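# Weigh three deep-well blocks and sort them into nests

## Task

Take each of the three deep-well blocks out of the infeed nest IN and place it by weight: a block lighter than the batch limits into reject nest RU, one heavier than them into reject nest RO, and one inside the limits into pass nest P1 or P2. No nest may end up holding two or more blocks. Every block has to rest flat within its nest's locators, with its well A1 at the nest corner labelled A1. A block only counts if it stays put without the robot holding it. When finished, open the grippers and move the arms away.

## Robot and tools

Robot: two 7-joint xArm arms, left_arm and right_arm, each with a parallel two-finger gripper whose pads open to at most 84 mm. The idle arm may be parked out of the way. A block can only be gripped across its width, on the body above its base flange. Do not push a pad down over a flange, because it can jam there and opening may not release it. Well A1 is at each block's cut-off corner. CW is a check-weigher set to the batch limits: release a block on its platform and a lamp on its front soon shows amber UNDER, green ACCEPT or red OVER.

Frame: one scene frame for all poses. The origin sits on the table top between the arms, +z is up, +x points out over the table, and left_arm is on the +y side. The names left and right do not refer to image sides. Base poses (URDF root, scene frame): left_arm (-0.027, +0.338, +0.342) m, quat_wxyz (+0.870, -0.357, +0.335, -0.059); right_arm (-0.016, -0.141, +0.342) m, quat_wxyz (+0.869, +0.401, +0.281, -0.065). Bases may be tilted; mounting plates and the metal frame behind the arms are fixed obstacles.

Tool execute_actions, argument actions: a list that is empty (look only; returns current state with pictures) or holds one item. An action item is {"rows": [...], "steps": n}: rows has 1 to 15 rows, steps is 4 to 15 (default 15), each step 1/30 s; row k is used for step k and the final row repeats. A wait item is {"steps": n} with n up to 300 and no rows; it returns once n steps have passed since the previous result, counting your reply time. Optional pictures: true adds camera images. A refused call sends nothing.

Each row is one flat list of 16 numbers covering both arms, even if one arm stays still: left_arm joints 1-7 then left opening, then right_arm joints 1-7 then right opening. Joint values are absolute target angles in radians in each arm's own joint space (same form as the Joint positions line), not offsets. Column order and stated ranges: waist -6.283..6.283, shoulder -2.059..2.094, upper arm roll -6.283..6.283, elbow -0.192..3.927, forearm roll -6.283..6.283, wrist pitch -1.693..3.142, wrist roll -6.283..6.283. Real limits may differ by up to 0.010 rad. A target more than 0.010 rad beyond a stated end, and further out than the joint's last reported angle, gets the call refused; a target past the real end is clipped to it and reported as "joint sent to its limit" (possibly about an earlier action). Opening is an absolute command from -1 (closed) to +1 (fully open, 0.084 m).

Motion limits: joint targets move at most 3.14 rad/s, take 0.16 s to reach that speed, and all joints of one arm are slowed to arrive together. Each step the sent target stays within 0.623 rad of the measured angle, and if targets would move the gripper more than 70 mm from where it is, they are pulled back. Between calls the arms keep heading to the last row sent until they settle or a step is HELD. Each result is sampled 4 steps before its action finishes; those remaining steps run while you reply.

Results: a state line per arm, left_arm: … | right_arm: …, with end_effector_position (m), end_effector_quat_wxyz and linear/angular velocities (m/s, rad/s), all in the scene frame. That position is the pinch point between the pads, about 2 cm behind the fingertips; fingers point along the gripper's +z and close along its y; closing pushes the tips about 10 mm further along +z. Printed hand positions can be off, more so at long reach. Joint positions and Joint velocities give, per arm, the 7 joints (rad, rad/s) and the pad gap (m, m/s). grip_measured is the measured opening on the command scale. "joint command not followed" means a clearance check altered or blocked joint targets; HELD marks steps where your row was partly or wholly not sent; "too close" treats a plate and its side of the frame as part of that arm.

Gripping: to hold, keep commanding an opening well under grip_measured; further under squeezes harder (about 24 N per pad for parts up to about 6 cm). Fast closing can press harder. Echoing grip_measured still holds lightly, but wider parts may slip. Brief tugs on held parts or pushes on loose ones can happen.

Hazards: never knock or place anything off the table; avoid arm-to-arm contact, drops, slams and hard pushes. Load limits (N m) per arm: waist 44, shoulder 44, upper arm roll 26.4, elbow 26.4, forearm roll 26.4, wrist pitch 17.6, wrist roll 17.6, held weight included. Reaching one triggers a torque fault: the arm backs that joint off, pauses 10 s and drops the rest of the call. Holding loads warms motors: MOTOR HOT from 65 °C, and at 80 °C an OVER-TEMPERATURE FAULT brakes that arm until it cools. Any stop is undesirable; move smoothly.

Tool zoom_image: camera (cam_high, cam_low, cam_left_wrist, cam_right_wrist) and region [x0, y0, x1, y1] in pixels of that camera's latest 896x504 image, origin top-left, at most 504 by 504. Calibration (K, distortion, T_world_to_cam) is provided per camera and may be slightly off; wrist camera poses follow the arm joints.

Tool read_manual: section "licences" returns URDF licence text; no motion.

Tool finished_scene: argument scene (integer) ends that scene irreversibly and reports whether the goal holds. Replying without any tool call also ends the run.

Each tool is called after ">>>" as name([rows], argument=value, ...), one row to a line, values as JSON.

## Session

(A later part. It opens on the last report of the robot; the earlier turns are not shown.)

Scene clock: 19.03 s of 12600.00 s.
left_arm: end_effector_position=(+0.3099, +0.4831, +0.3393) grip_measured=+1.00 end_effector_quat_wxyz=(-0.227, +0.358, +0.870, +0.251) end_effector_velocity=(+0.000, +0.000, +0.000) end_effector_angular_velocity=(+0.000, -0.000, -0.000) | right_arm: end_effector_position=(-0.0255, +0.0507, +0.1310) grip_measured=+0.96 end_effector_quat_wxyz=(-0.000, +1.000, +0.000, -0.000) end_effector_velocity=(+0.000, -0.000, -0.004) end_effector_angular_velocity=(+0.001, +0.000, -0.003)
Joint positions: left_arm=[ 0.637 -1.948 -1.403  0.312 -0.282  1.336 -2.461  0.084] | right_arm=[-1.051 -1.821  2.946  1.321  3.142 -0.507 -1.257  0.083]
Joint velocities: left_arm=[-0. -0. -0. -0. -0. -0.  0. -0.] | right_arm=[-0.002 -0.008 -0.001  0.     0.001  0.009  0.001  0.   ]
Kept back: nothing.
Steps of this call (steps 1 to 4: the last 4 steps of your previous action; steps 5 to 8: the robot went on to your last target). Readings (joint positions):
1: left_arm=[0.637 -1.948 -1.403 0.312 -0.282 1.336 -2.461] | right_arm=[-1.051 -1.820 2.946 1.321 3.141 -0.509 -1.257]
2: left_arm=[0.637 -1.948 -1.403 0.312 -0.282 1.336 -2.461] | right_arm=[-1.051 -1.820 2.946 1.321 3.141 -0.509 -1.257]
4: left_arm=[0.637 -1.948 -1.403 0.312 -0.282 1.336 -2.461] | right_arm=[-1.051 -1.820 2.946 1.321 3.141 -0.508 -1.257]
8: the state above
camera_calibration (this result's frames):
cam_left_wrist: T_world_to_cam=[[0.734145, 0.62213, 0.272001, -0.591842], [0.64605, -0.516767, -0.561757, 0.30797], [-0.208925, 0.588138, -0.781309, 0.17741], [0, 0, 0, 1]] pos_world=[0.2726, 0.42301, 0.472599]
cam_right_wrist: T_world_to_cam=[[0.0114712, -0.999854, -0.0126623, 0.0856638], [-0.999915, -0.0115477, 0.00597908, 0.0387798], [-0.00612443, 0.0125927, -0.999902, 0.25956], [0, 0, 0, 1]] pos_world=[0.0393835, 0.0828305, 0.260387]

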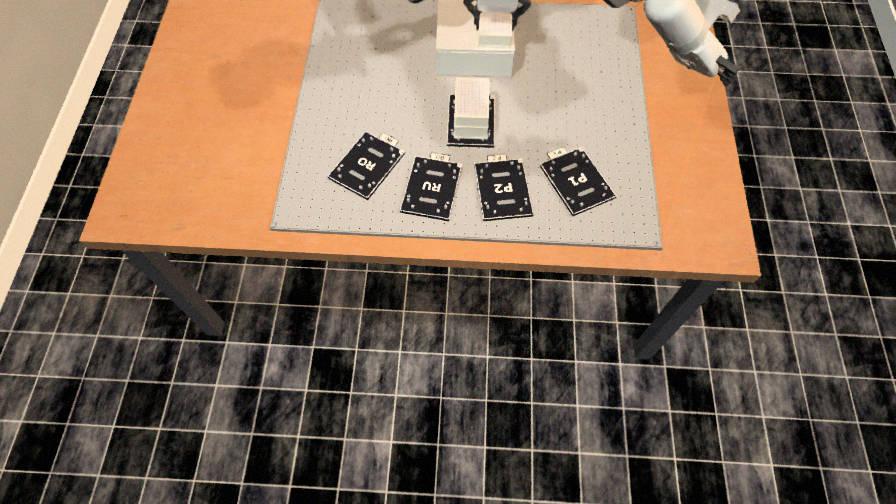

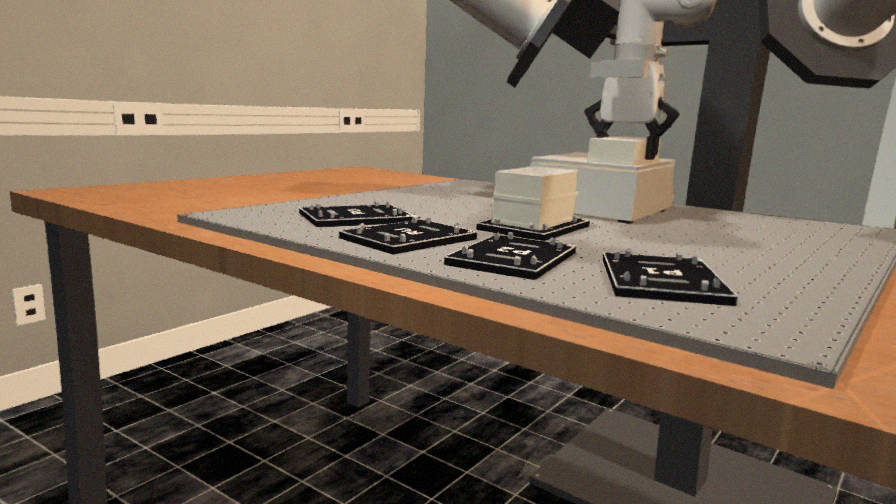

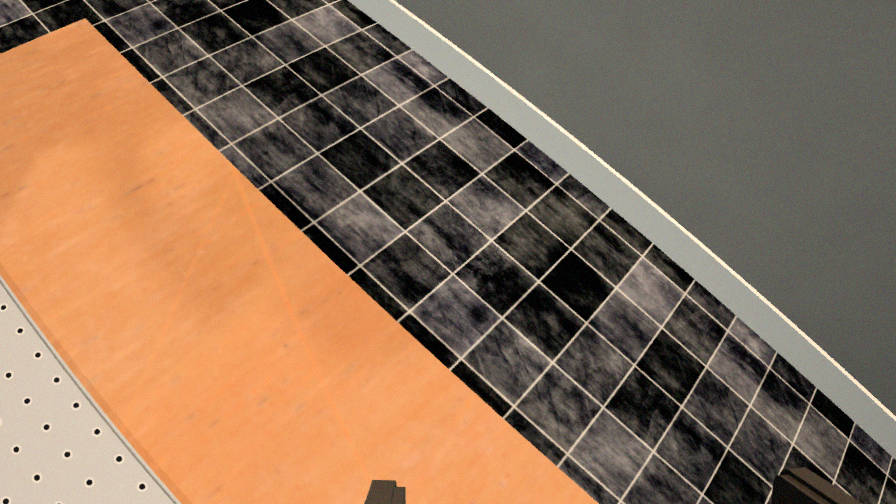

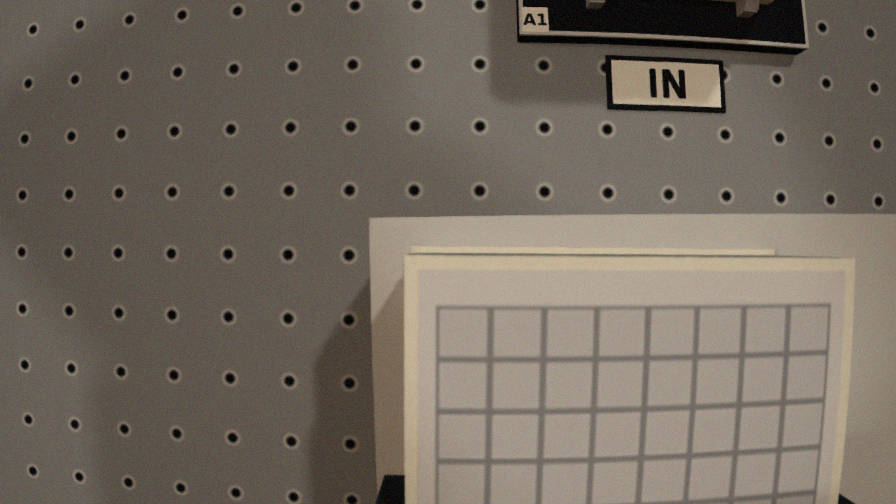

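>>> execute_actions([
  {"rows":[[0.637,-1.948,-1.403,0.312,-0.282,1.336,-2.461,1,-1.050,-1.816,2.9458,1.318,3.1416,-0.511,-1.257,1]],"steps":12},
])

>>> execute_actions([
  {"rows":[[0.637,-1.948,-1.403,0.312,-0.282,1.336,-2.461,1,-1.042,-1.775,2.9475,1.305,3.1416,-0.539,-1.257,1],[0.637,-1.948,-1.403,0.312,-0.282,1.336,-2.461,1,-1.042,-1.775,2.9475,1.305,3.1416,-0.539,-1.257,1],[0.637,-1.948,-1.403,0.312,-0.282,1.336,-2.461,1,-1.042,-1.775,2.9475,1.305,3.1416,-0.539,-1.257,1],[0.637,-1.948,-1.403,0.312,-0.282,1.336,-2.461,1,-1.042,-1.775,2.9475,1.305,3.1416,-0.539,-1.257,1],[0.637,-1.948,-1.403,0.312,-0.282,1.336,-2.461,1,-1.0323,-1.7267,2.9494,1.2899,3.1416,-0.573,-1.257,1]],"steps":12},
])

>>> execute_actions([
  {"rows":[[0.637,-1.948,-1.403,0.312,-0.282,1.336,-2.461,1,-0.881,-1.9208,3.1457,1.7029,3.1416,-0.806,2.112,1]]},
])

>>> execute_actions([
  {"steps":50},
], pictures=true)

Scene clock: 19.80 s of 12600.00 s.
left_arm: end_effector_position=(+0.3099, +0.4831, +0.3393) grip_measured=+1.00 end_effector_quat_wxyz=(-0.227, +0.358, +0.870, +0.251) end_effector_velocity=(-0.000, +0.000, +0.000) end_effector_angular_velocity=(+0.001, +0.000, -0.000) | right_arm: end_effector_position=(-0.0250, +0.0492, +0.1321) grip_measured=+1.00 end_effector_quat_wxyz=(+0.001, +1.000, -0.000, +0.000) end_effector_velocity=(-0.002, +0.004, +0.005) end_effector_angular_velocity=(+0.007, +0.003, +0.004)
Joint positions: left_arm=[ 0.637 -1.948 -1.403  0.312 -0.282  1.336 -2.461  0.084] | right_arm=[-1.05  -1.818  2.946  1.317  3.142 -0.51  -1.257  0.084]
Joint velocities: left_arm=[-0.    -0.001 -0.001  0.    -0.     0.001  0.    -0.   ] | right_arm=[ 0.002  0.009  0.003  0.006 -0.001 -0.008 -0.001  0.   ]
Steps of this call (steps 1 to 15: the robot went on to your last target; steps 16 to 23: the first 8 steps of this action). Readings (joint positions):
16: left_arm=[0.637 -1.948 -1.403 0.312 -0.282 1.336 -2.461] | right_arm=[-1.052 -1.823 2.946 1.321 3.142 -0.506 -1.257]
17: left_arm=[0.637 -1.948 -1.403 0.312 -0.282 1.336 -2.461] | right_arm=[-1.051 -1.821 2.946 1.320 3.142 -0.506 -1.257]
19: left_arm=[0.637 -1.948 -1.403 0.312 -0.282 1.336 -2.461] | right_arm=[-1.051 -1.819 2.946 1.317 3.142 -0.508 -1.257]
23: the state above

Scene clock: 20.20 s of 12600.00 s.
left_arm: end_effector_position=(+0.3099, +0.4831, +0.3393) grip_measured=+1.00 end_effector_quat_wxyz=(-0.227, +0.358, +0.870, +0.251) end_effector_velocity=(-0.001, +0.000, -0.000) end_effector_angular_velocity=(+0.000, +0.002, +0.001) | right_arm: end_effector_position=(-0.0253, +0.0504, +0.1663) grip_measured=+1.00 end_effector_quat_wxyz=(+0.000, +1.000, -0.000, -0.000) end_effector_velocity=(-0.014, +0.048, +0.148) end_effector_angular_velocity=(+0.133, +0.040, -0.001)
Joint positions: left_arm=[ 0.637 -1.948 -1.403  0.312 -0.282  1.336 -2.461  0.084] | right_arm=[-1.034 -1.736  2.949  1.293  3.142 -0.566 -1.257  0.084]
Joint velocities: left_arm=[-0.     0.001 -0.    -0.001  0.     0.001 -0.     0.   ] | right_arm=[ 0.068  0.334  0.009 -0.025  0.001 -0.178 -0.     0.   ]
Steps of this call (steps 1 to 4: the last 4 steps of your previous action; steps 5 to 12: the first 8 steps of this action). Readings (joint positions):
5: left_arm=[0.637 -1.948 -1.403 0.312 -0.282 1.336 -2.461] | right_arm=[-1.050 -1.816 2.946 1.317 3.142 -0.511 -1.257]
6: left_arm=[0.637 -1.948 -1.403 0.312 -0.282 1.336 -2.461] | right_arm=[-1.049 -1.809 2.946 1.314 3.142 -0.518 -1.257]
8: left_arm=[0.637 -1.948 -1.403 0.312 -0.282 1.336 -2.461] | right_arm=[-1.044 -1.783 2.947 1.306 3.142 -0.534 -1.257]
12: the state above

Scene clock: 20.70 s of 12600.00 s.
left_arm: end_effector_position=(+0.3099, +0.4831, +0.3393) grip_measured=+1.00 end_effector_quat_wxyz=(-0.227, +0.358, +0.870, +0.251) end_effector_velocity=(+0.000, +0.000, +0.000) end_effector_angular_velocity=(+0.001, -0.000, -0.000) | right_arm: end_effector_position=(-0.1277, +0.0786, +0.1865) grip_measured=+1.00 end_effector_quat_wxyz=(-0.002, +0.967, -0.256, -0.001) end_effector_velocity=(-0.218, +0.014, +0.030) end_effector_angular_velocity=(-0.041, +0.019, -2.720)
Joint positions: left_arm=[ 0.637 -1.948 -1.403  0.312 -0.282  1.336 -2.461  0.084] | right_arm=[-0.91  -1.883  3.11   1.622  3.142 -0.758 -0.55   0.084]
Joint velocities: left_arm=[ 0.    -0.001 -0.001  0.     0.     0.    -0.     0.   ] | right_arm=[ 0.27  -0.339  0.346  0.715 -0.001 -0.416  3.094 -0.   ]
Steps of this call (steps 1 to 4: the last 4 steps of your previous action; steps 5 to 15: the first 11 steps of this action). Readings (joint positions):
5: left_arm=[0.637 -1.948 -1.403 0.312 -0.282 1.336 -2.461] | right_arm=[-1.032 -1.727 2.950 1.291 3.142 -0.573 -1.256]
6: left_arm=[0.637 -1.948 -1.403 0.312 -0.282 1.336 -2.461] | right_arm=[-1.030 -1.732 2.951 1.296 3.141 -0.578 -1.245]
8: left_arm=[0.637 -1.948 -1.403 0.312 -0.282 1.336 -2.461] | right_arm=[-1.015 -1.757 2.970 1.344 3.141 -0.606 -1.171]
12: left_arm=[0.637 -1.948 -1.403 0.312 -0.282 1.336 -2.461] | right_arm=[-0.947 -1.838 3.061 1.523 3.142 -0.702 -0.853]
15: the state above

Scene clock: 22.37 s of 12600.00 s.
left_arm: end_effector_position=(+0.3099, +0.4831, +0.3393) grip_measured=+1.00 end_effector_quat_wxyz=(-0.227, +0.358, +0.870, +0.251) end_effector_velocity=(+0.001, +0.000, +0.000) end_effector_angular_velocity=(+0.001, -0.004, -0.000) | right_arm: end_effector_position=(-0.1503, +0.0802, +0.1902) grip_measured=+1.00 end_effector_quat_wxyz=(-0.000, +0.000, +1.000, -0.000) end_effector_velocity=(-0.000, -0.000, +0.000) end_effector_angular_velocity=(-0.000, +0.002, -0.003)
Joint positions: left_arm=[ 0.637 -1.948 -1.403  0.312 -0.282  1.336 -2.461  0.084] | right_arm=[-0.881 -1.921  3.146  1.703  3.142 -0.806  2.112  0.084]
Joint velocities: left_arm=[-0.    -0.003  0.     0.    -0.    -0.002  0.     0.   ] | right_arm=[-0.001  0.    -0.    -0.     0.001  0.     0.002  0.   ]
Kept back: nothing.
Steps of this call (steps 1 to 4: the last 4 steps of your previous action; steps 5 to 45: the robot went on to your last target; steps 46 to 50: nothing new was sent). Readings (joint positions):
1: left_arm=[0.637 -1.948 -1.403 0.312 -0.282 1.336 -2.461] | right_arm=[-0.902 -1.893 3.120 1.643 3.142 -0.770 -0.446]
2: left_arm=[0.637 -1.948 -1.403 0.312 -0.282 1.336 -2.461] | right_arm=[-0.896 -1.901 3.127 1.659 3.142 -0.780 -0.342]
4: left_arm=[0.637 -1.948 -1.403 0.312 -0.282 1.336 -2.461] | right_arm=[-0.889 -1.910 3.135 1.679 3.142 -0.792 -0.133]
8: left_arm=[0.637 -1.948 -1.403 0.312 -0.282 1.336 -2.461] | right_arm=[-0.884 -1.918 3.141 1.695 3.141 -0.802 0.285]
50: the state above
All arms were judged still, so your last target was given up. Only a new action makes them travel on or press farther. Fingers that are still opening or closing keep moving.
camera_calibration (this result's frames):
cam_left_wrist: T_world_to_cam=[[0.734145, 0.62213, 0.272002, -0.591843], [0.64605, -0.516767, -0.561757, 0.30797], [-0.208924, 0.588138, -0.781309, 0.17741], [0, 0, 0, 1]] pos_world=[0.2726, 0.42301, 0.472599]
cam_right_wrist: T_world_to_cam=[[-0.0112263, 0.99986, -0.0124072, -0.0464706], [0.999921, 0.0112952, 0.00550134, 0.212831], [0.00564072, -0.0123444, -0.999908, 0.321356], [0, 0, 0, 1]] pos_world=[-0.215149, 0.048027, 0.319579]

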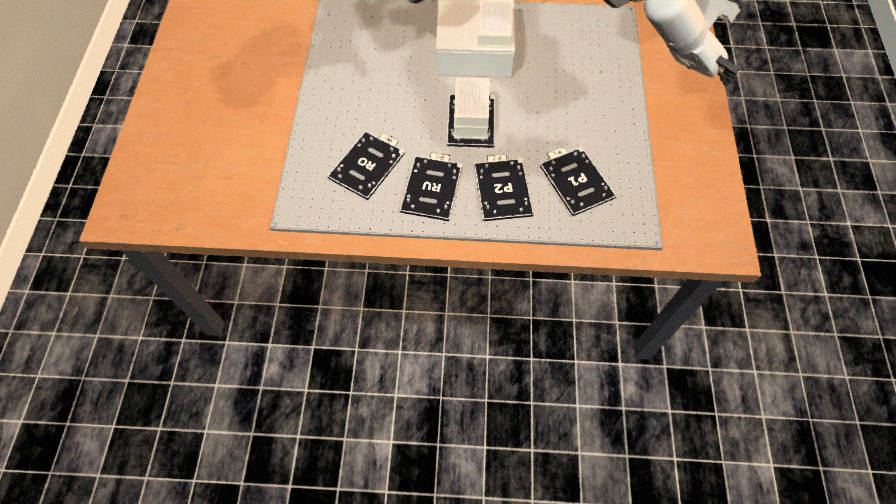

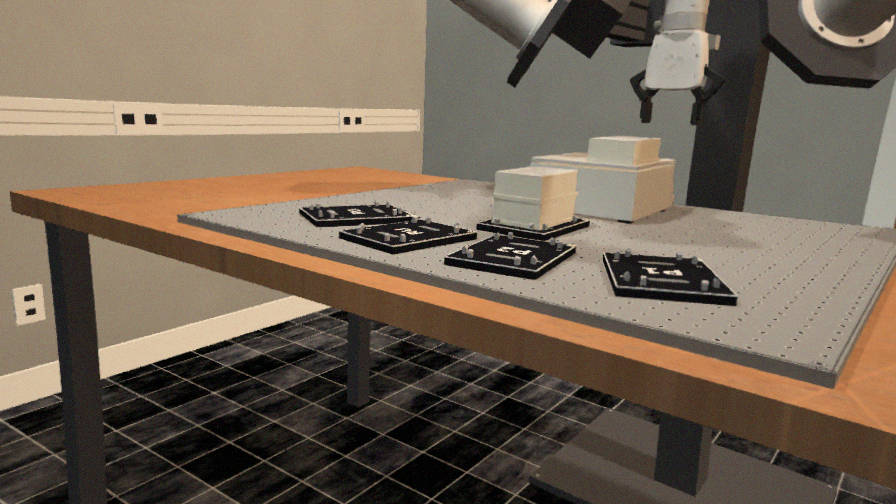

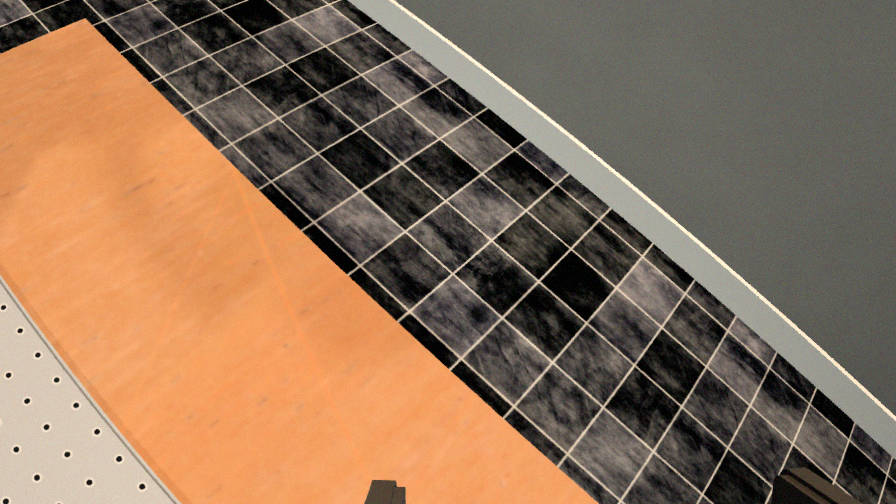

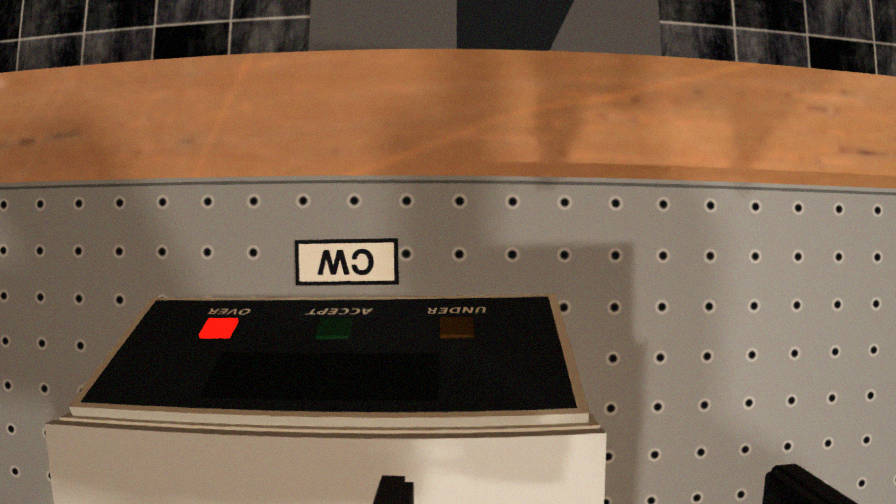

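>>> execute_actions([
  {"rows":[[0.637,-1.948,-1.403,0.312,-0.282,1.336,-2.461,1,-1.0323,-1.7267,2.9494,1.2899,3.1416,-0.573,-1.257,1]]},
])

>>> execute_actions([
  {"steps":32},
])

>>> execute_actions([
  {"rows":[[0.637,-1.948,-1.403,0.312,-0.282,1.336,-2.461,1,-1.037,-1.751,2.9485,1.297,3.1416,-0.556,-1.257,1],[0.637,-1.948,-1.403,0.312,-0.282,1.336,-2.461,1,-1.037,-1.751,2.9485,1.297,3.1416,-0.556,-1.257,1],[0.637,-1.948,-1.403,0.312,-0.282,1.336,-2.461,1,-1.037,-1.751,2.9485,1.297,3.1416,-0.556,-1.257,1],[0.637,-1.948,-1.403,0.312,-0.282,1.336,-2.461,1,-1.042,-1.775,2.9475,1.305,3.1416,-0.539,-1.257,1],[0.637,-1.948,-1.403,0.312,-0.282,1.336,-2.461,1,-1.042,-1.775,2.9475,1.305,3.1416,-0.539,-1.257,1],[0.637,-1.948,-1.403,0.312,-0.282,1.336,-2.461,1,-1.042,-1.775,2.9475,1.305,3.1416,-0.539,-1.257,1],[0.637,-1.948,-1.403,0.312,-0.282,1.336,-2.461,1,-1.047,-1.799,2.9465,1.313,3.1416,-0.522,-1.257,1],[0.637,-1.948,-1.403,0.312,-0.282,1.336,-2.461,1,-1.047,-1.799,2.9465,1.313,3.1416,-0.522,-1.257,1],[0.637,-1.948,-1.403,0.312,-0.282,1.336,-2.461,1,-1.047,-1.799,2.9465,1.313,3.1416,-0.522,-1.257,1],[0.637,-1.948,-1.403,0.312,-0.282,1.336,-2.461,1,-1.050,-1.816,2.9458,1.318,3.1416,-0.511,-1.257,1]]},
])

>>> execute_actions([
  {"rows":[[0.637,-1.948,-1.403,0.312,-0.282,1.336,-2.461,1,-1.050,-1.816,2.9458,1.318,3.1416,-0.511,-1.257,0.5]],"steps":10},
], pictures=true)

Scene clock: 35.63 s of 12600.00 s.
left_arm: end_effector_position=(+0.3099, +0.4831, +0.3393) grip_measured=+1.00 end_effector_quat_wxyz=(-0.227, +0.358, +0.870, +0.251) end_effector_velocity=(-0.000, +0.001, +0.000) end_effector_angular_velocity=(+0.001, -0.000, +0.002) | right_arm: end_effector_position=(-0.0471, +0.0613, +0.1747) grip_measured=+1.00 end_effector_quat_wxyz=(+0.003, -0.261, +0.965, +0.000) end_effector_velocity=(+0.210, -0.094, -0.042) end_effector_angular_velocity=(-0.056, +0.020, +2.678)
Joint positions: left_arm=[ 0.637 -1.948 -1.403  0.312 -0.282  1.336 -2.461  0.084] | right_arm=[-1.004 -1.765  2.984  1.37   3.141 -0.62   1.401  0.084]
Joint velocities: left_arm=[-0.    -0.001  0.001 -0.001  0.     0.001  0.     0.   ] | right_arm=[-0.265  0.337 -0.328 -0.729  0.003  0.406 -3.094 -0.   ]
Steps of this call (steps 1 to 90: nothing new was sent; then 9.90 s passed at rest; steps 91 to 101: the first 11 steps of this action). Readings (joint positions):
91: left_arm=[0.637 -1.948 -1.403 0.312 -0.282 1.336 -2.461] | right_arm=[-0.881 -1.921 3.145 1.702 3.142 -0.805 2.111]
92: left_arm=[0.637 -1.948 -1.403 0.312 -0.282 1.336 -2.461] | right_arm=[-0.883 -1.918 3.144 1.696 3.142 -0.801 2.100]
94: left_arm=[0.637 -1.948 -1.403 0.312 -0.282 1.336 -2.461] | right_arm=[-0.899 -1.895 3.125 1.649 3.142 -0.773 2.026]
98: left_arm=[0.637 -1.948 -1.403 0.312 -0.282 1.336 -2.461] | right_arm=[-0.967 -1.811 3.032 1.470 3.141 -0.675 1.704]
101: the state above

Scene clock: 36.70 s of 12600.00 s.
left_arm: end_effector_position=(+0.3099, +0.4831, +0.3393) grip_measured=+1.00 end_effector_quat_wxyz=(-0.227, +0.358, +0.870, +0.251) end_effector_velocity=(-0.000, -0.000, -0.000) end_effector_angular_velocity=(+0.000, +0.001, -0.001) | right_arm: end_effector_position=(-0.0254, +0.0502, +0.1702) grip_measured=+1.00 end_effector_quat_wxyz=(+0.000, +1.000, -0.001, -0.000) end_effector_velocity=(+0.000, +0.000, +0.000) end_effector_angular_velocity=(+0.000, -0.000, +0.010)
Joint positions: left_arm=[ 0.637 -1.948 -1.403  0.312 -0.282  1.336 -2.461  0.084] | right_arm=[-1.032 -1.727  2.949  1.29   3.142 -0.573 -1.256  0.084]
Joint velocities: left_arm=[ 0.     0.001 -0.001  0.     0.    -0.    -0.     0.   ] | right_arm=[ 0.     0.    -0.001  0.     0.001 -0.    -0.011 -0.   ]
Kept back: nothing.
Steps of this call (steps 1 to 4: the last 4 steps of your previous action; steps 5 to 32: the robot went on to your last target). Readings (joint positions):
1: left_arm=[0.637 -1.948 -1.403 0.312 -0.282 1.336 -2.461] | right_arm=[-1.012 -1.755 2.975 1.349 3.141 -0.608 1.297]
2: left_arm=[0.637 -1.948 -1.403 0.312 -0.282 1.336 -2.461] | right_arm=[-1.017 -1.747 2.968 1.333 3.141 -0.599 1.193]
4: left_arm=[0.637 -1.948 -1.403 0.312 -0.282 1.336 -2.461] | right_arm=[-1.024 -1.738 2.960 1.313 3.142 -0.587 0.984]
8: left_arm=[0.637 -1.948 -1.403 0.312 -0.282 1.336 -2.461] | right_arm=[-1.029 -1.730 2.954 1.297 3.142 -0.577 0.565]
32: the state above

Scene clock: 37.07 s of 12600.00 s.
left_arm: end_effector_position=(+0.3099, +0.4831, +0.3393) grip_measured=+1.00 end_effector_quat_wxyz=(-0.227, +0.358, +0.870, +0.251) end_effector_velocity=(-0.000, +0.000, -0.000) end_effector_angular_velocity=(+0.001, +0.000, -0.000) | right_arm: end_effector_position=(-0.0252, +0.0499, +0.1379) grip_measured=+1.00 end_effector_quat_wxyz=(+0.001, +1.000, -0.000, +0.000) end_effector_velocity=(-0.003, +0.011, -0.084) end_effector_angular_velocity=(+0.029, +0.004, +0.004)
Joint positions: left_arm=[ 0.637 -1.948 -1.403  0.312 -0.282  1.336 -2.461  0.084] | right_arm=[-1.048 -1.804  2.946  1.314  3.142 -0.519 -1.257  0.084]
Joint velocities: left_arm=[-0.    -0.    -0.001 -0.001  0.    -0.001  0.     0.   ] | right_arm=[-0.037 -0.213 -0.011  0.094  0.001  0.151 -0.003 -0.   ]
Steps of this call (steps 1 to 11: the first 11 steps of this action). Readings (joint positions):
1: left_arm=[0.637 -1.948 -1.403 0.312 -0.282 1.336 -2.461] | right_arm=[-1.032 -1.727 2.949 1.290 3.142 -0.572 -1.256]
2: left_arm=[0.637 -1.948 -1.403 0.312 -0.282 1.336 -2.461] | right_arm=[-1.033 -1.733 2.949 1.293 3.142 -0.567 -1.256]
4: left_arm=[0.637 -1.948 -1.403 0.312 -0.282 1.336 -2.461] | right_arm=[-1.036 -1.748 2.949 1.297 3.142 -0.558 -1.256]
8: left_arm=[0.637 -1.948 -1.403 0.312 -0.282 1.336 -2.461] | right_arm=[-1.043 -1.782 2.947 1.307 3.142 -0.534 -1.257]
11: the state above

Scene clock: 37.40 s of 12600.00 s.
left_arm: end_effector_position=(+0.3099, +0.4831, +0.3393) grip_measured=+1.00 end_effector_quat_wxyz=(-0.227, +0.358, +0.870, +0.251) end_effector_velocity=(+0.001, -0.000, +0.000) end_effector_angular_velocity=(+0.000, -0.003, -0.001) | right_arm: end_effector_position=(-0.0253, +0.0501, +0.1332) grip_measured=+0.97 end_effector_quat_wxyz=(+0.000, +1.000, -0.000, +0.000) end_effector_velocity=(-0.001, -0.001, -0.001) end_effector_angular_velocity=(-0.003, +0.001, +0.000)
Joint positions: left_arm=[ 0.637 -1.948 -1.403  0.312 -0.282  1.336 -2.461  0.084] | right_arm=[-1.05  -1.816  2.946  1.318  3.142 -0.511 -1.257  0.083]
Joint velocities: left_arm=[-0.    -0.001 -0.001  0.    -0.    -0.002 -0.    -0.   ] | right_arm=[-0.001 -0.002  0.001 -0.001  0.001  0.     0.    -0.   ]
Steps of this call (steps 1 to 4: the last 4 steps of your previous action; steps 5 to 10: the first 6 steps of this action). Readings (joint positions):
5: left_arm=[0.637 -1.948 -1.403 0.312 -0.282 1.336 -2.461] | right_arm=[-1.050 -1.816 2.946 1.318 3.142 -0.511 -1.257]
6: left_arm=[0.637 -1.948 -1.403 0.312 -0.282 1.336 -2.461] | right_arm=[-1.050 -1.816 2.946 1.318 3.142 -0.511 -1.257]
8: left_arm=[0.637 -1.948 -1.403 0.312 -0.282 1.336 -2.461] | right_arm=[-1.050 -1.816 2.946 1.318 3.142 -0.511 -1.257]
10: the state above
camera_calibration (this result's frames):
cam_left_wrist: T_world_to_cam=[[0.734145, 0.62213, 0.272001, -0.591842], [0.64605, -0.516767, -0.561757, 0.30797], [-0.208925, 0.588138, -0.781309, 0.17741], [0, 0, 0, 1]] pos_world=[0.2726, 0.42301, 0.472599]
cam_right_wrist: T_world_to_cam=[[0.0113573, -0.999872, -0.011275, 0.0849521], [-0.999921, -0.0114178, 0.00531693, 0.0390765], [-0.00544498, 0.0112137, -0.999922, 0.261868], [0, 0, 0, 1]] pos_world=[0.0395345, 0.0824509, 0.262598]

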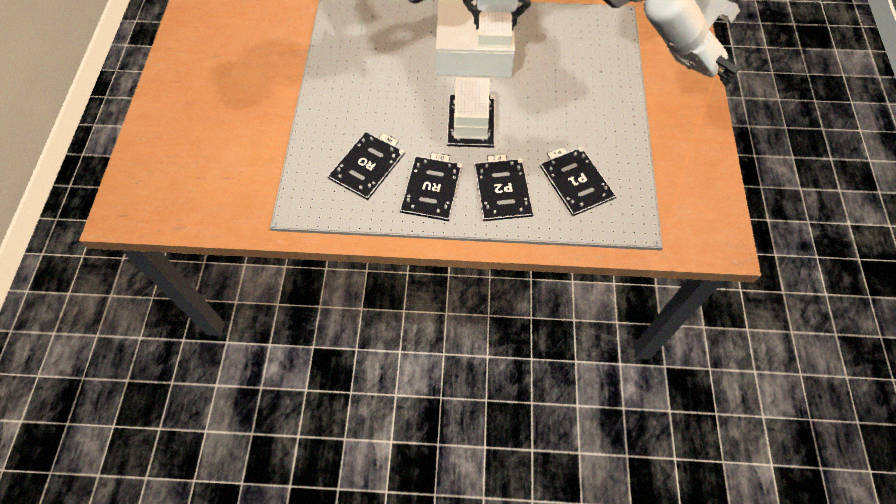

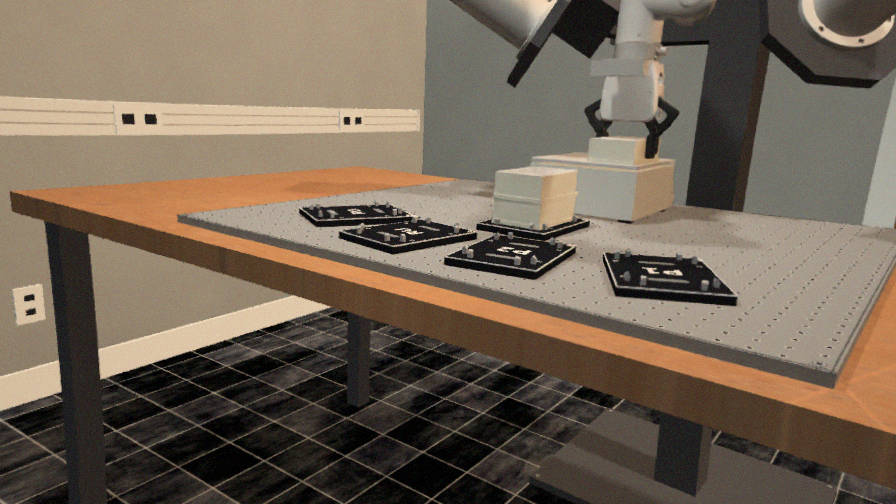

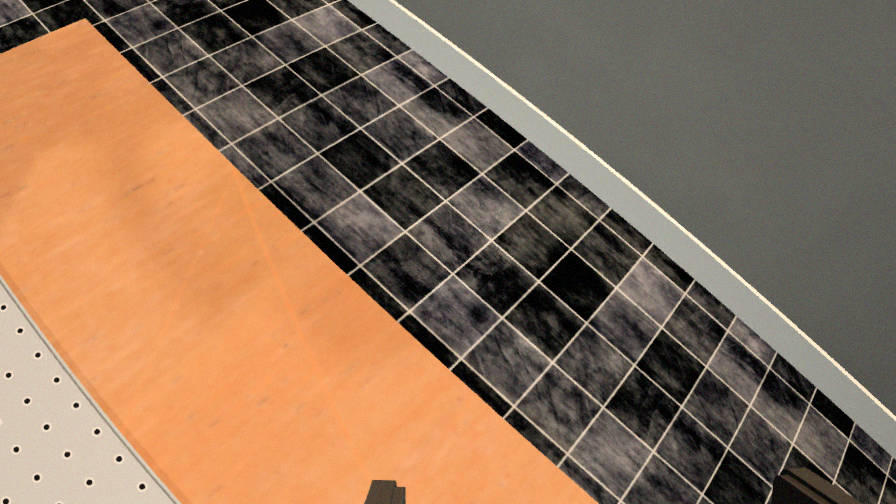

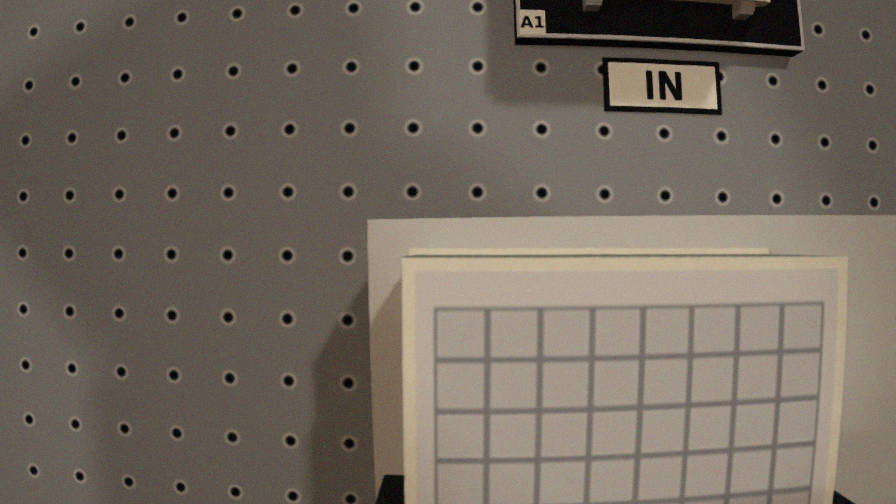

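>>> execute_actions([
  {"rows":[[0.637,-1.948,-1.403,0.312,-0.282,1.336,-2.461,1,-1.0323,-1.7267,2.9494,1.2899,3.1416,-0.573,-1.257,0.5]],"steps":10},
])

>>> execute_actions([
  {"rows":[[0.637,-1.948,-1.403,0.312,-0.282,1.336,-2.461,1,-1.3499,-0.9949,1.6241,0.7184,3.1416,-0.325,-2.279,0.5]]},
])

>>> execute_actions([
  {"steps":35},
])

>>> execute_actions([
  {"rows":[[0.637,-1.948,-1.403,0.312,-0.282,1.336,-2.461,1,-1.6595,-1.0311,1.7889,0.7932,3.1416,-0.1347,-2.279,0.5]]},
])

>>> execute_actions([
  {"steps":15},
], pictures=true)

Scene clock: 37.80 s of 12600.00 s.
left_arm: end_effector_position=(+0.3099, +0.4831, +0.3393) grip_measured=+1.00 end_effector_quat_wxyz=(-0.227, +0.358, +0.870, +0.251) end_effector_velocity=(-0.000, -0.000, -0.000) end_effector_angular_velocity=(+0.001, +0.002, -0.000) | right_arm: end_effector_position=(-0.0263, +0.0540, +0.1713) grip_measured=+0.97 end_effector_quat_wxyz=(-0.005, +1.000, -0.000, -0.001) end_effector_velocity=(-0.018, +0.071, +0.108) end_effector_angular_velocity=(+0.181, +0.051, -0.004)
Joint positions: left_arm=[ 0.637 -1.948 -1.403  0.312 -0.282  1.336 -2.461  0.084] | right_arm=[-1.032 -1.726  2.949  1.296  3.142 -0.57  -1.257  0.083]
Joint velocities: left_arm=[ 0.     0.001 -0.001  0.    -0.     0.001 -0.     0.   ] | right_arm=[ 0.045  0.22  -0.001  0.052 -0.002 -0.089  0.001 -0.   ]
Steps of this call (steps 1 to 4: the last 4 steps of your previous action; steps 5 to 6: the robot went on to your last target; steps 7 to 12: the first 6 steps of this action). Readings (joint positions):
7: left_arm=[0.637 -1.948 -1.403 0.312 -0.282 1.336 -2.461] | right_arm=[-1.050 -1.815 2.946 1.318 3.142 -0.512 -1.257]
8: left_arm=[0.637 -1.948 -1.403 0.312 -0.282 1.336 -2.461] | right_arm=[-1.048 -1.808 2.946 1.314 3.142 -0.519 -1.257]
10: left_arm=[0.637 -1.948 -1.403 0.312 -0.282 1.336 -2.461] | right_arm=[-1.039 -1.760 2.949 1.295 3.142 -0.553 -1.257]
12: the state above

Scene clock: 38.30 s of 12600.00 s.
left_arm: end_effector_position=(+0.3099, +0.4831, +0.3393) grip_measured=+1.00 end_effector_quat_wxyz=(-0.227, +0.358, +0.870, +0.251) end_effector_velocity=(-0.000, +0.000, -0.000) end_effector_angular_velocity=(-0.000, +0.000, -0.001) | right_arm: end_effector_position=(+0.1357, +0.0391, +0.2119) grip_measured=+0.97 end_effector_quat_wxyz=(-0.052, +0.998, -0.039, -0.006) end_effector_velocity=(+0.526, -0.166, +0.065) end_effector_angular_velocity=(+0.194, -0.028, -0.318)
Joint positions: left_arm=[ 0.637 -1.948 -1.403  0.312 -0.282  1.336 -2.461  0.084] | right_arm=[-1.178 -1.408  2.607  1.032  3.141 -0.459 -1.601  0.083]
Joint velocities: left_arm=[ 0.     0.001 -0.001 -0.    -0.    -0.001  0.     0.   ] | right_arm=[-0.383  0.908 -1.231 -0.674 -0.002  0.287 -1.2    0.   ]
Steps of this call (steps 1 to 4: the last 4 steps of your previous action; steps 5 to 15: the first 11 steps of this action). Readings (joint positions):
5: left_arm=[0.637 -1.948 -1.403 0.312 -0.282 1.336 -2.461] | right_arm=[-1.033 -1.727 2.949 1.288 3.142 -0.572 -1.258]
6: left_arm=[0.637 -1.948 -1.403 0.312 -0.282 1.336 -2.461] | right_arm=[-1.038 -1.719 2.943 1.279 3.142 -0.566 -1.269]
8: left_arm=[0.637 -1.948 -1.403 0.312 -0.282 1.336 -2.461] | right_arm=[-1.068 -1.658 2.889 1.220 3.144 -0.540 -1.334]
12: left_arm=[0.637 -1.948 -1.403 0.312 -0.282 1.336 -2.461] | right_arm=[-1.137 -1.506 2.726 1.103 3.142 -0.490 -1.484]
15: the state above

Scene clock: 39.47 s of 12600.00 s.
left_arm: end_effector_position=(+0.3099, +0.4831, +0.3393) grip_measured=+1.00 end_effector_quat_wxyz=(-0.227, +0.358, +0.870, +0.251) end_effector_velocity=(+0.000, +0.000, +0.000) end_effector_angular_velocity=(+0.001, -0.002, +0.001) | right_arm: end_effector_position=(+0.3526, -0.2474, +0.1803) grip_measured=+0.97 end_effector_quat_wxyz=(+0.000, +0.966, -0.258, +0.000) end_effector_velocity=(-0.000, -0.003, -0.001) end_effector_angular_velocity=(-0.002, +0.003, -0.008)
Joint positions: left_arm=[ 0.637 -1.948 -1.403  0.312 -0.282  1.336 -2.461  0.084] | right_arm=[-1.349 -0.995  1.625  0.719  3.142 -0.325 -2.279  0.083]
Joint velocities: left_arm=[ 0.    -0.003  0.    -0.     0.     0.001  0.    -0.   ] | right_arm=[-0.004  0.002 -0.007 -0.001 -0.     0.    -0.001 -0.   ]
Kept back: nothing.
Steps of this call (steps 1 to 4: the last 4 steps of your previous action; steps 5 to 35: the robot went on to your last target). Readings (joint positions):
1: left_arm=[0.637 -1.948 -1.403 0.312 -0.282 1.336 -2.461] | right_arm=[-1.190 -1.378 2.566 1.010 3.141 -0.450 -1.641]
2: left_arm=[0.637 -1.948 -1.403 0.312 -0.282 1.336 -2.461] | right_arm=[-1.202 -1.351 2.524 0.989 3.141 -0.441 -1.682]
4: left_arm=[0.637 -1.948 -1.403 0.312 -0.282 1.336 -2.461] | right_arm=[-1.223 -1.300 2.440 0.951 3.141 -0.425 -1.765]
8: left_arm=[0.637 -1.948 -1.403 0.312 -0.282 1.336 -2.461] | right_arm=[-1.258 -1.217 2.264 0.887 3.141 -0.398 -1.905]
35: the state above

Scene clock: 39.83 s of 12600.00 s.
left_arm: end_effector_position=(+0.3099, +0.4831, +0.3393) grip_measured=+1.00 end_effector_quat_wxyz=(-0.227, +0.358, +0.870, +0.251) end_effector_velocity=(-0.000, -0.000, -0.000) end_effector_angular_velocity=(-0.000, +0.002, -0.002) | right_arm: end_effector_position=(+0.3502, -0.2500, +0.0998) grip_measured=+0.97 end_effector_quat_wxyz=(+0.003, +0.966, -0.260, -0.002) end_effector_velocity=(+0.049, +0.040, +0.010) end_effector_angular_velocity=(+0.073, -0.116, +0.038)
Joint positions: left_arm=[ 0.637 -1.948 -1.403  0.312 -0.282  1.336 -2.461  0.084] | right_arm=[-1.662 -1.031  1.787  0.79   3.142 -0.136 -2.279  0.083]
Joint velocities: left_arm=[-0.     0.002 -0.002  0.    -0.    -0.     0.    -0.   ] | right_arm=[ 0.041  0.009  0.027  0.065  0.     0.033 -0.001  0.   ]
Steps of this call (steps 1 to 11: the first 11 steps of this action). Readings (joint positions):
1: left_arm=[0.637 -1.948 -1.403 0.312 -0.282 1.336 -2.461] | right_arm=[-1.350 -0.995 1.625 0.719 3.142 -0.324 -2.279]
2: left_arm=[0.637 -1.948 -1.403 0.312 -0.282 1.336 -2.461] | right_arm=[-1.359 -0.996 1.630 0.721 3.142 -0.318 -2.279]
4: left_arm=[0.637 -1.948 -1.403 0.312 -0.282 1.336 -2.461] | right_arm=[-1.428 -1.004 1.669 0.741 3.142 -0.273 -2.279]
8: left_arm=[0.637 -1.948 -1.403 0.312 -0.282 1.336 -2.461] | right_arm=[-1.641 -1.030 1.777 0.785 3.142 -0.150 -2.279]
11: the state above

Scene clock: 40.33 s of 12600.00 s.
left_arm: end_effector_position=(+0.3099, +0.4831, +0.3393) grip_measured=+1.00 end_effector_quat_wxyz=(-0.227, +0.358, +0.870, +0.251) end_effector_velocity=(+0.000, +0.000, +0.000) end_effector_angular_velocity=(-0.000, -0.002, +0.001) | right_arm: end_effector_position=(+0.3527, -0.2478, +0.1003) grip_measured=+0.97 end_effector_quat_wxyz=(+0.000, +0.966, -0.259, +0.000) end_effector_velocity=(-0.000, +0.001, -0.000) end_effector_angular_velocity=(+0.000, +0.000, +0.002)
Joint positions: left_arm=[ 0.637 -1.948 -1.403  0.312 -0.282  1.336 -2.461  0.084] | right_arm=[-1.659 -1.031  1.789  0.793  3.142 -0.135 -2.279  0.083]
Joint velocities: left_arm=[ 0.    -0.001  0.002  0.     0.     0.    -0.    -0.   ] | right_arm=[-0.001 -0.001  0.002  0.     0.     0.    -0.001  0.   ]
Kept back: nothing.
Steps of this call (steps 1 to 4: the last 4 steps of your previous action; steps 5 to 15: the robot went on to your last target). Readings (joint positions):
1: left_arm=[0.637 -1.948 -1.403 0.312 -0.282 1.336 -2.461] | right_arm=[-1.660 -1.031 1.788 0.792 3.142 -0.136 -2.279]
2: left_arm=[0.637 -1.948 -1.403 0.312 -0.282 1.336 -2.461] | right_arm=[-1.659 -1.031 1.789 0.793 3.142 -0.135 -2.279]
4: left_arm=[0.637 -1.948 -1.403 0.312 -0.282 1.336 -2.461] | right_arm=[-1.657 -1.031 1.789 0.794 3.142 -0.135 -2.279]
8: left_arm=[0.637 -1.948 -1.403 0.312 -0.282 1.336 -2.461] | right_arm=[-1.658 -1.031 1.789 0.793 3.142 -0.135 -2.279]
15: the state above
All arms were judged still, so your last target was given up. Only a new action makes them travel on or press farther. Fingers that are still opening or closing keep moving.
camera_calibration (this result's frames):
cam_left_wrist: T_world_to_cam=[[0.734145, 0.62213, 0.272001, -0.591842], [0.64605, -0.516767, -0.561757, 0.30797], [-0.208925, 0.588138, -0.781309, 0.17741], [0, 0, 0, 1]] pos_world=[0.2726, 0.42301, 0.472599]
cam_right_wrist: T_world_to_cam=[[-0.49009, -0.87159, -0.0119662, -0.00891083], [-0.871671, 0.490062, 0.00540477, 0.492804], [0.00115345, 0.0130795, -0.999914, 0.232509], [0, 0, 0, 1]] pos_world=[0.424928, -0.252312, 0.229719]

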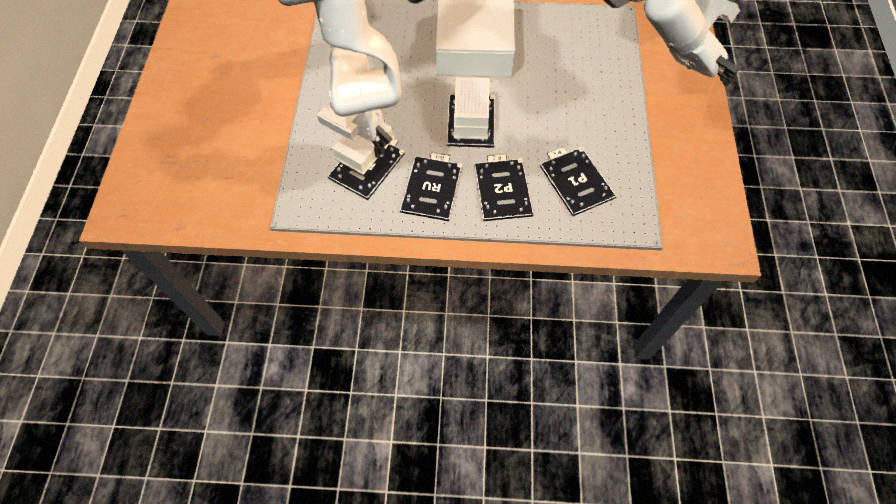

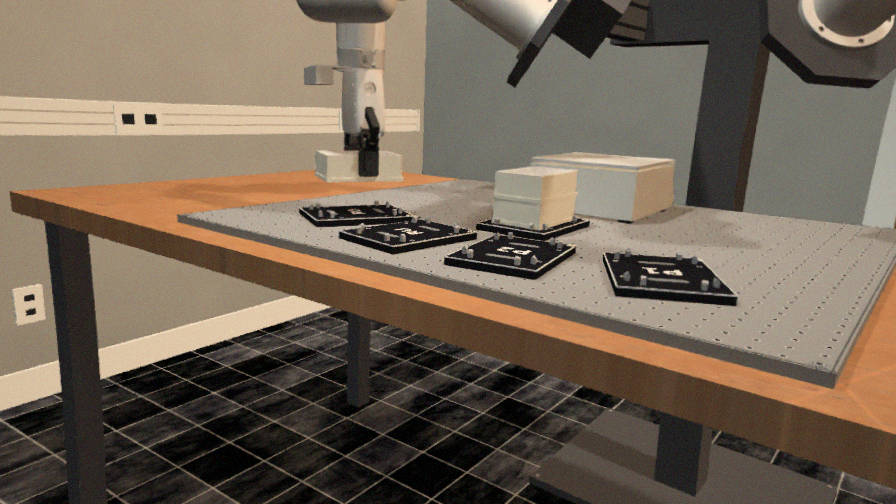

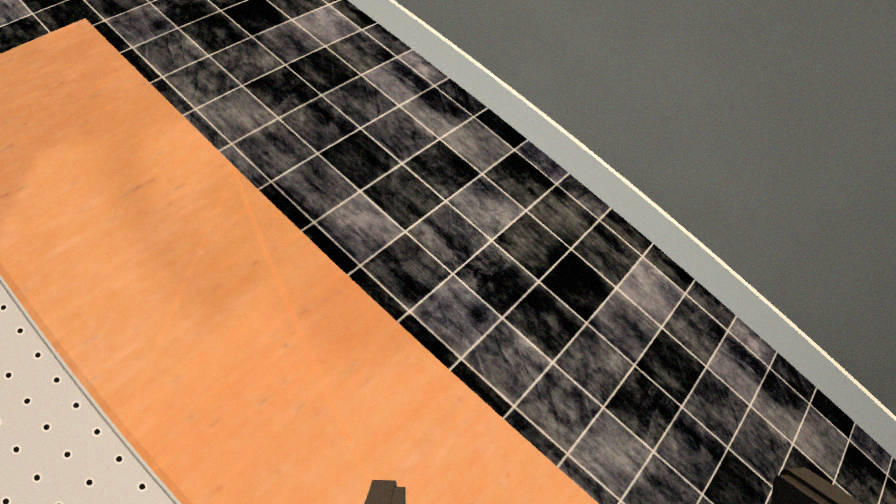

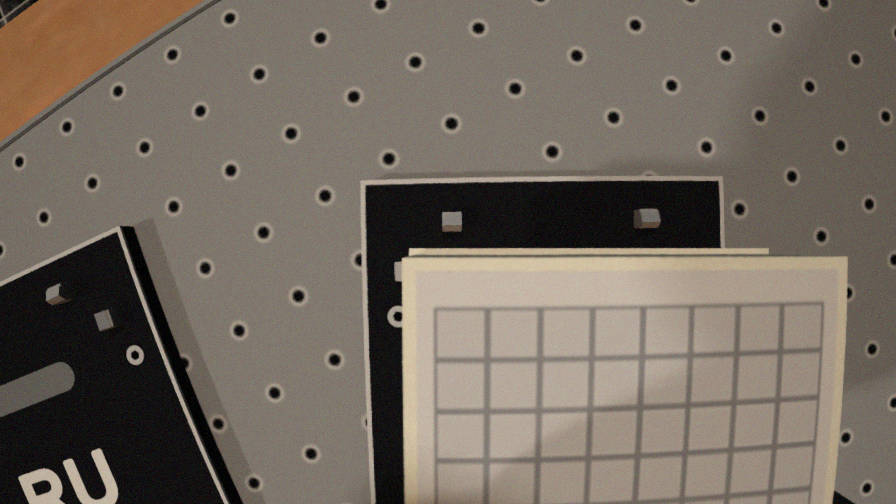

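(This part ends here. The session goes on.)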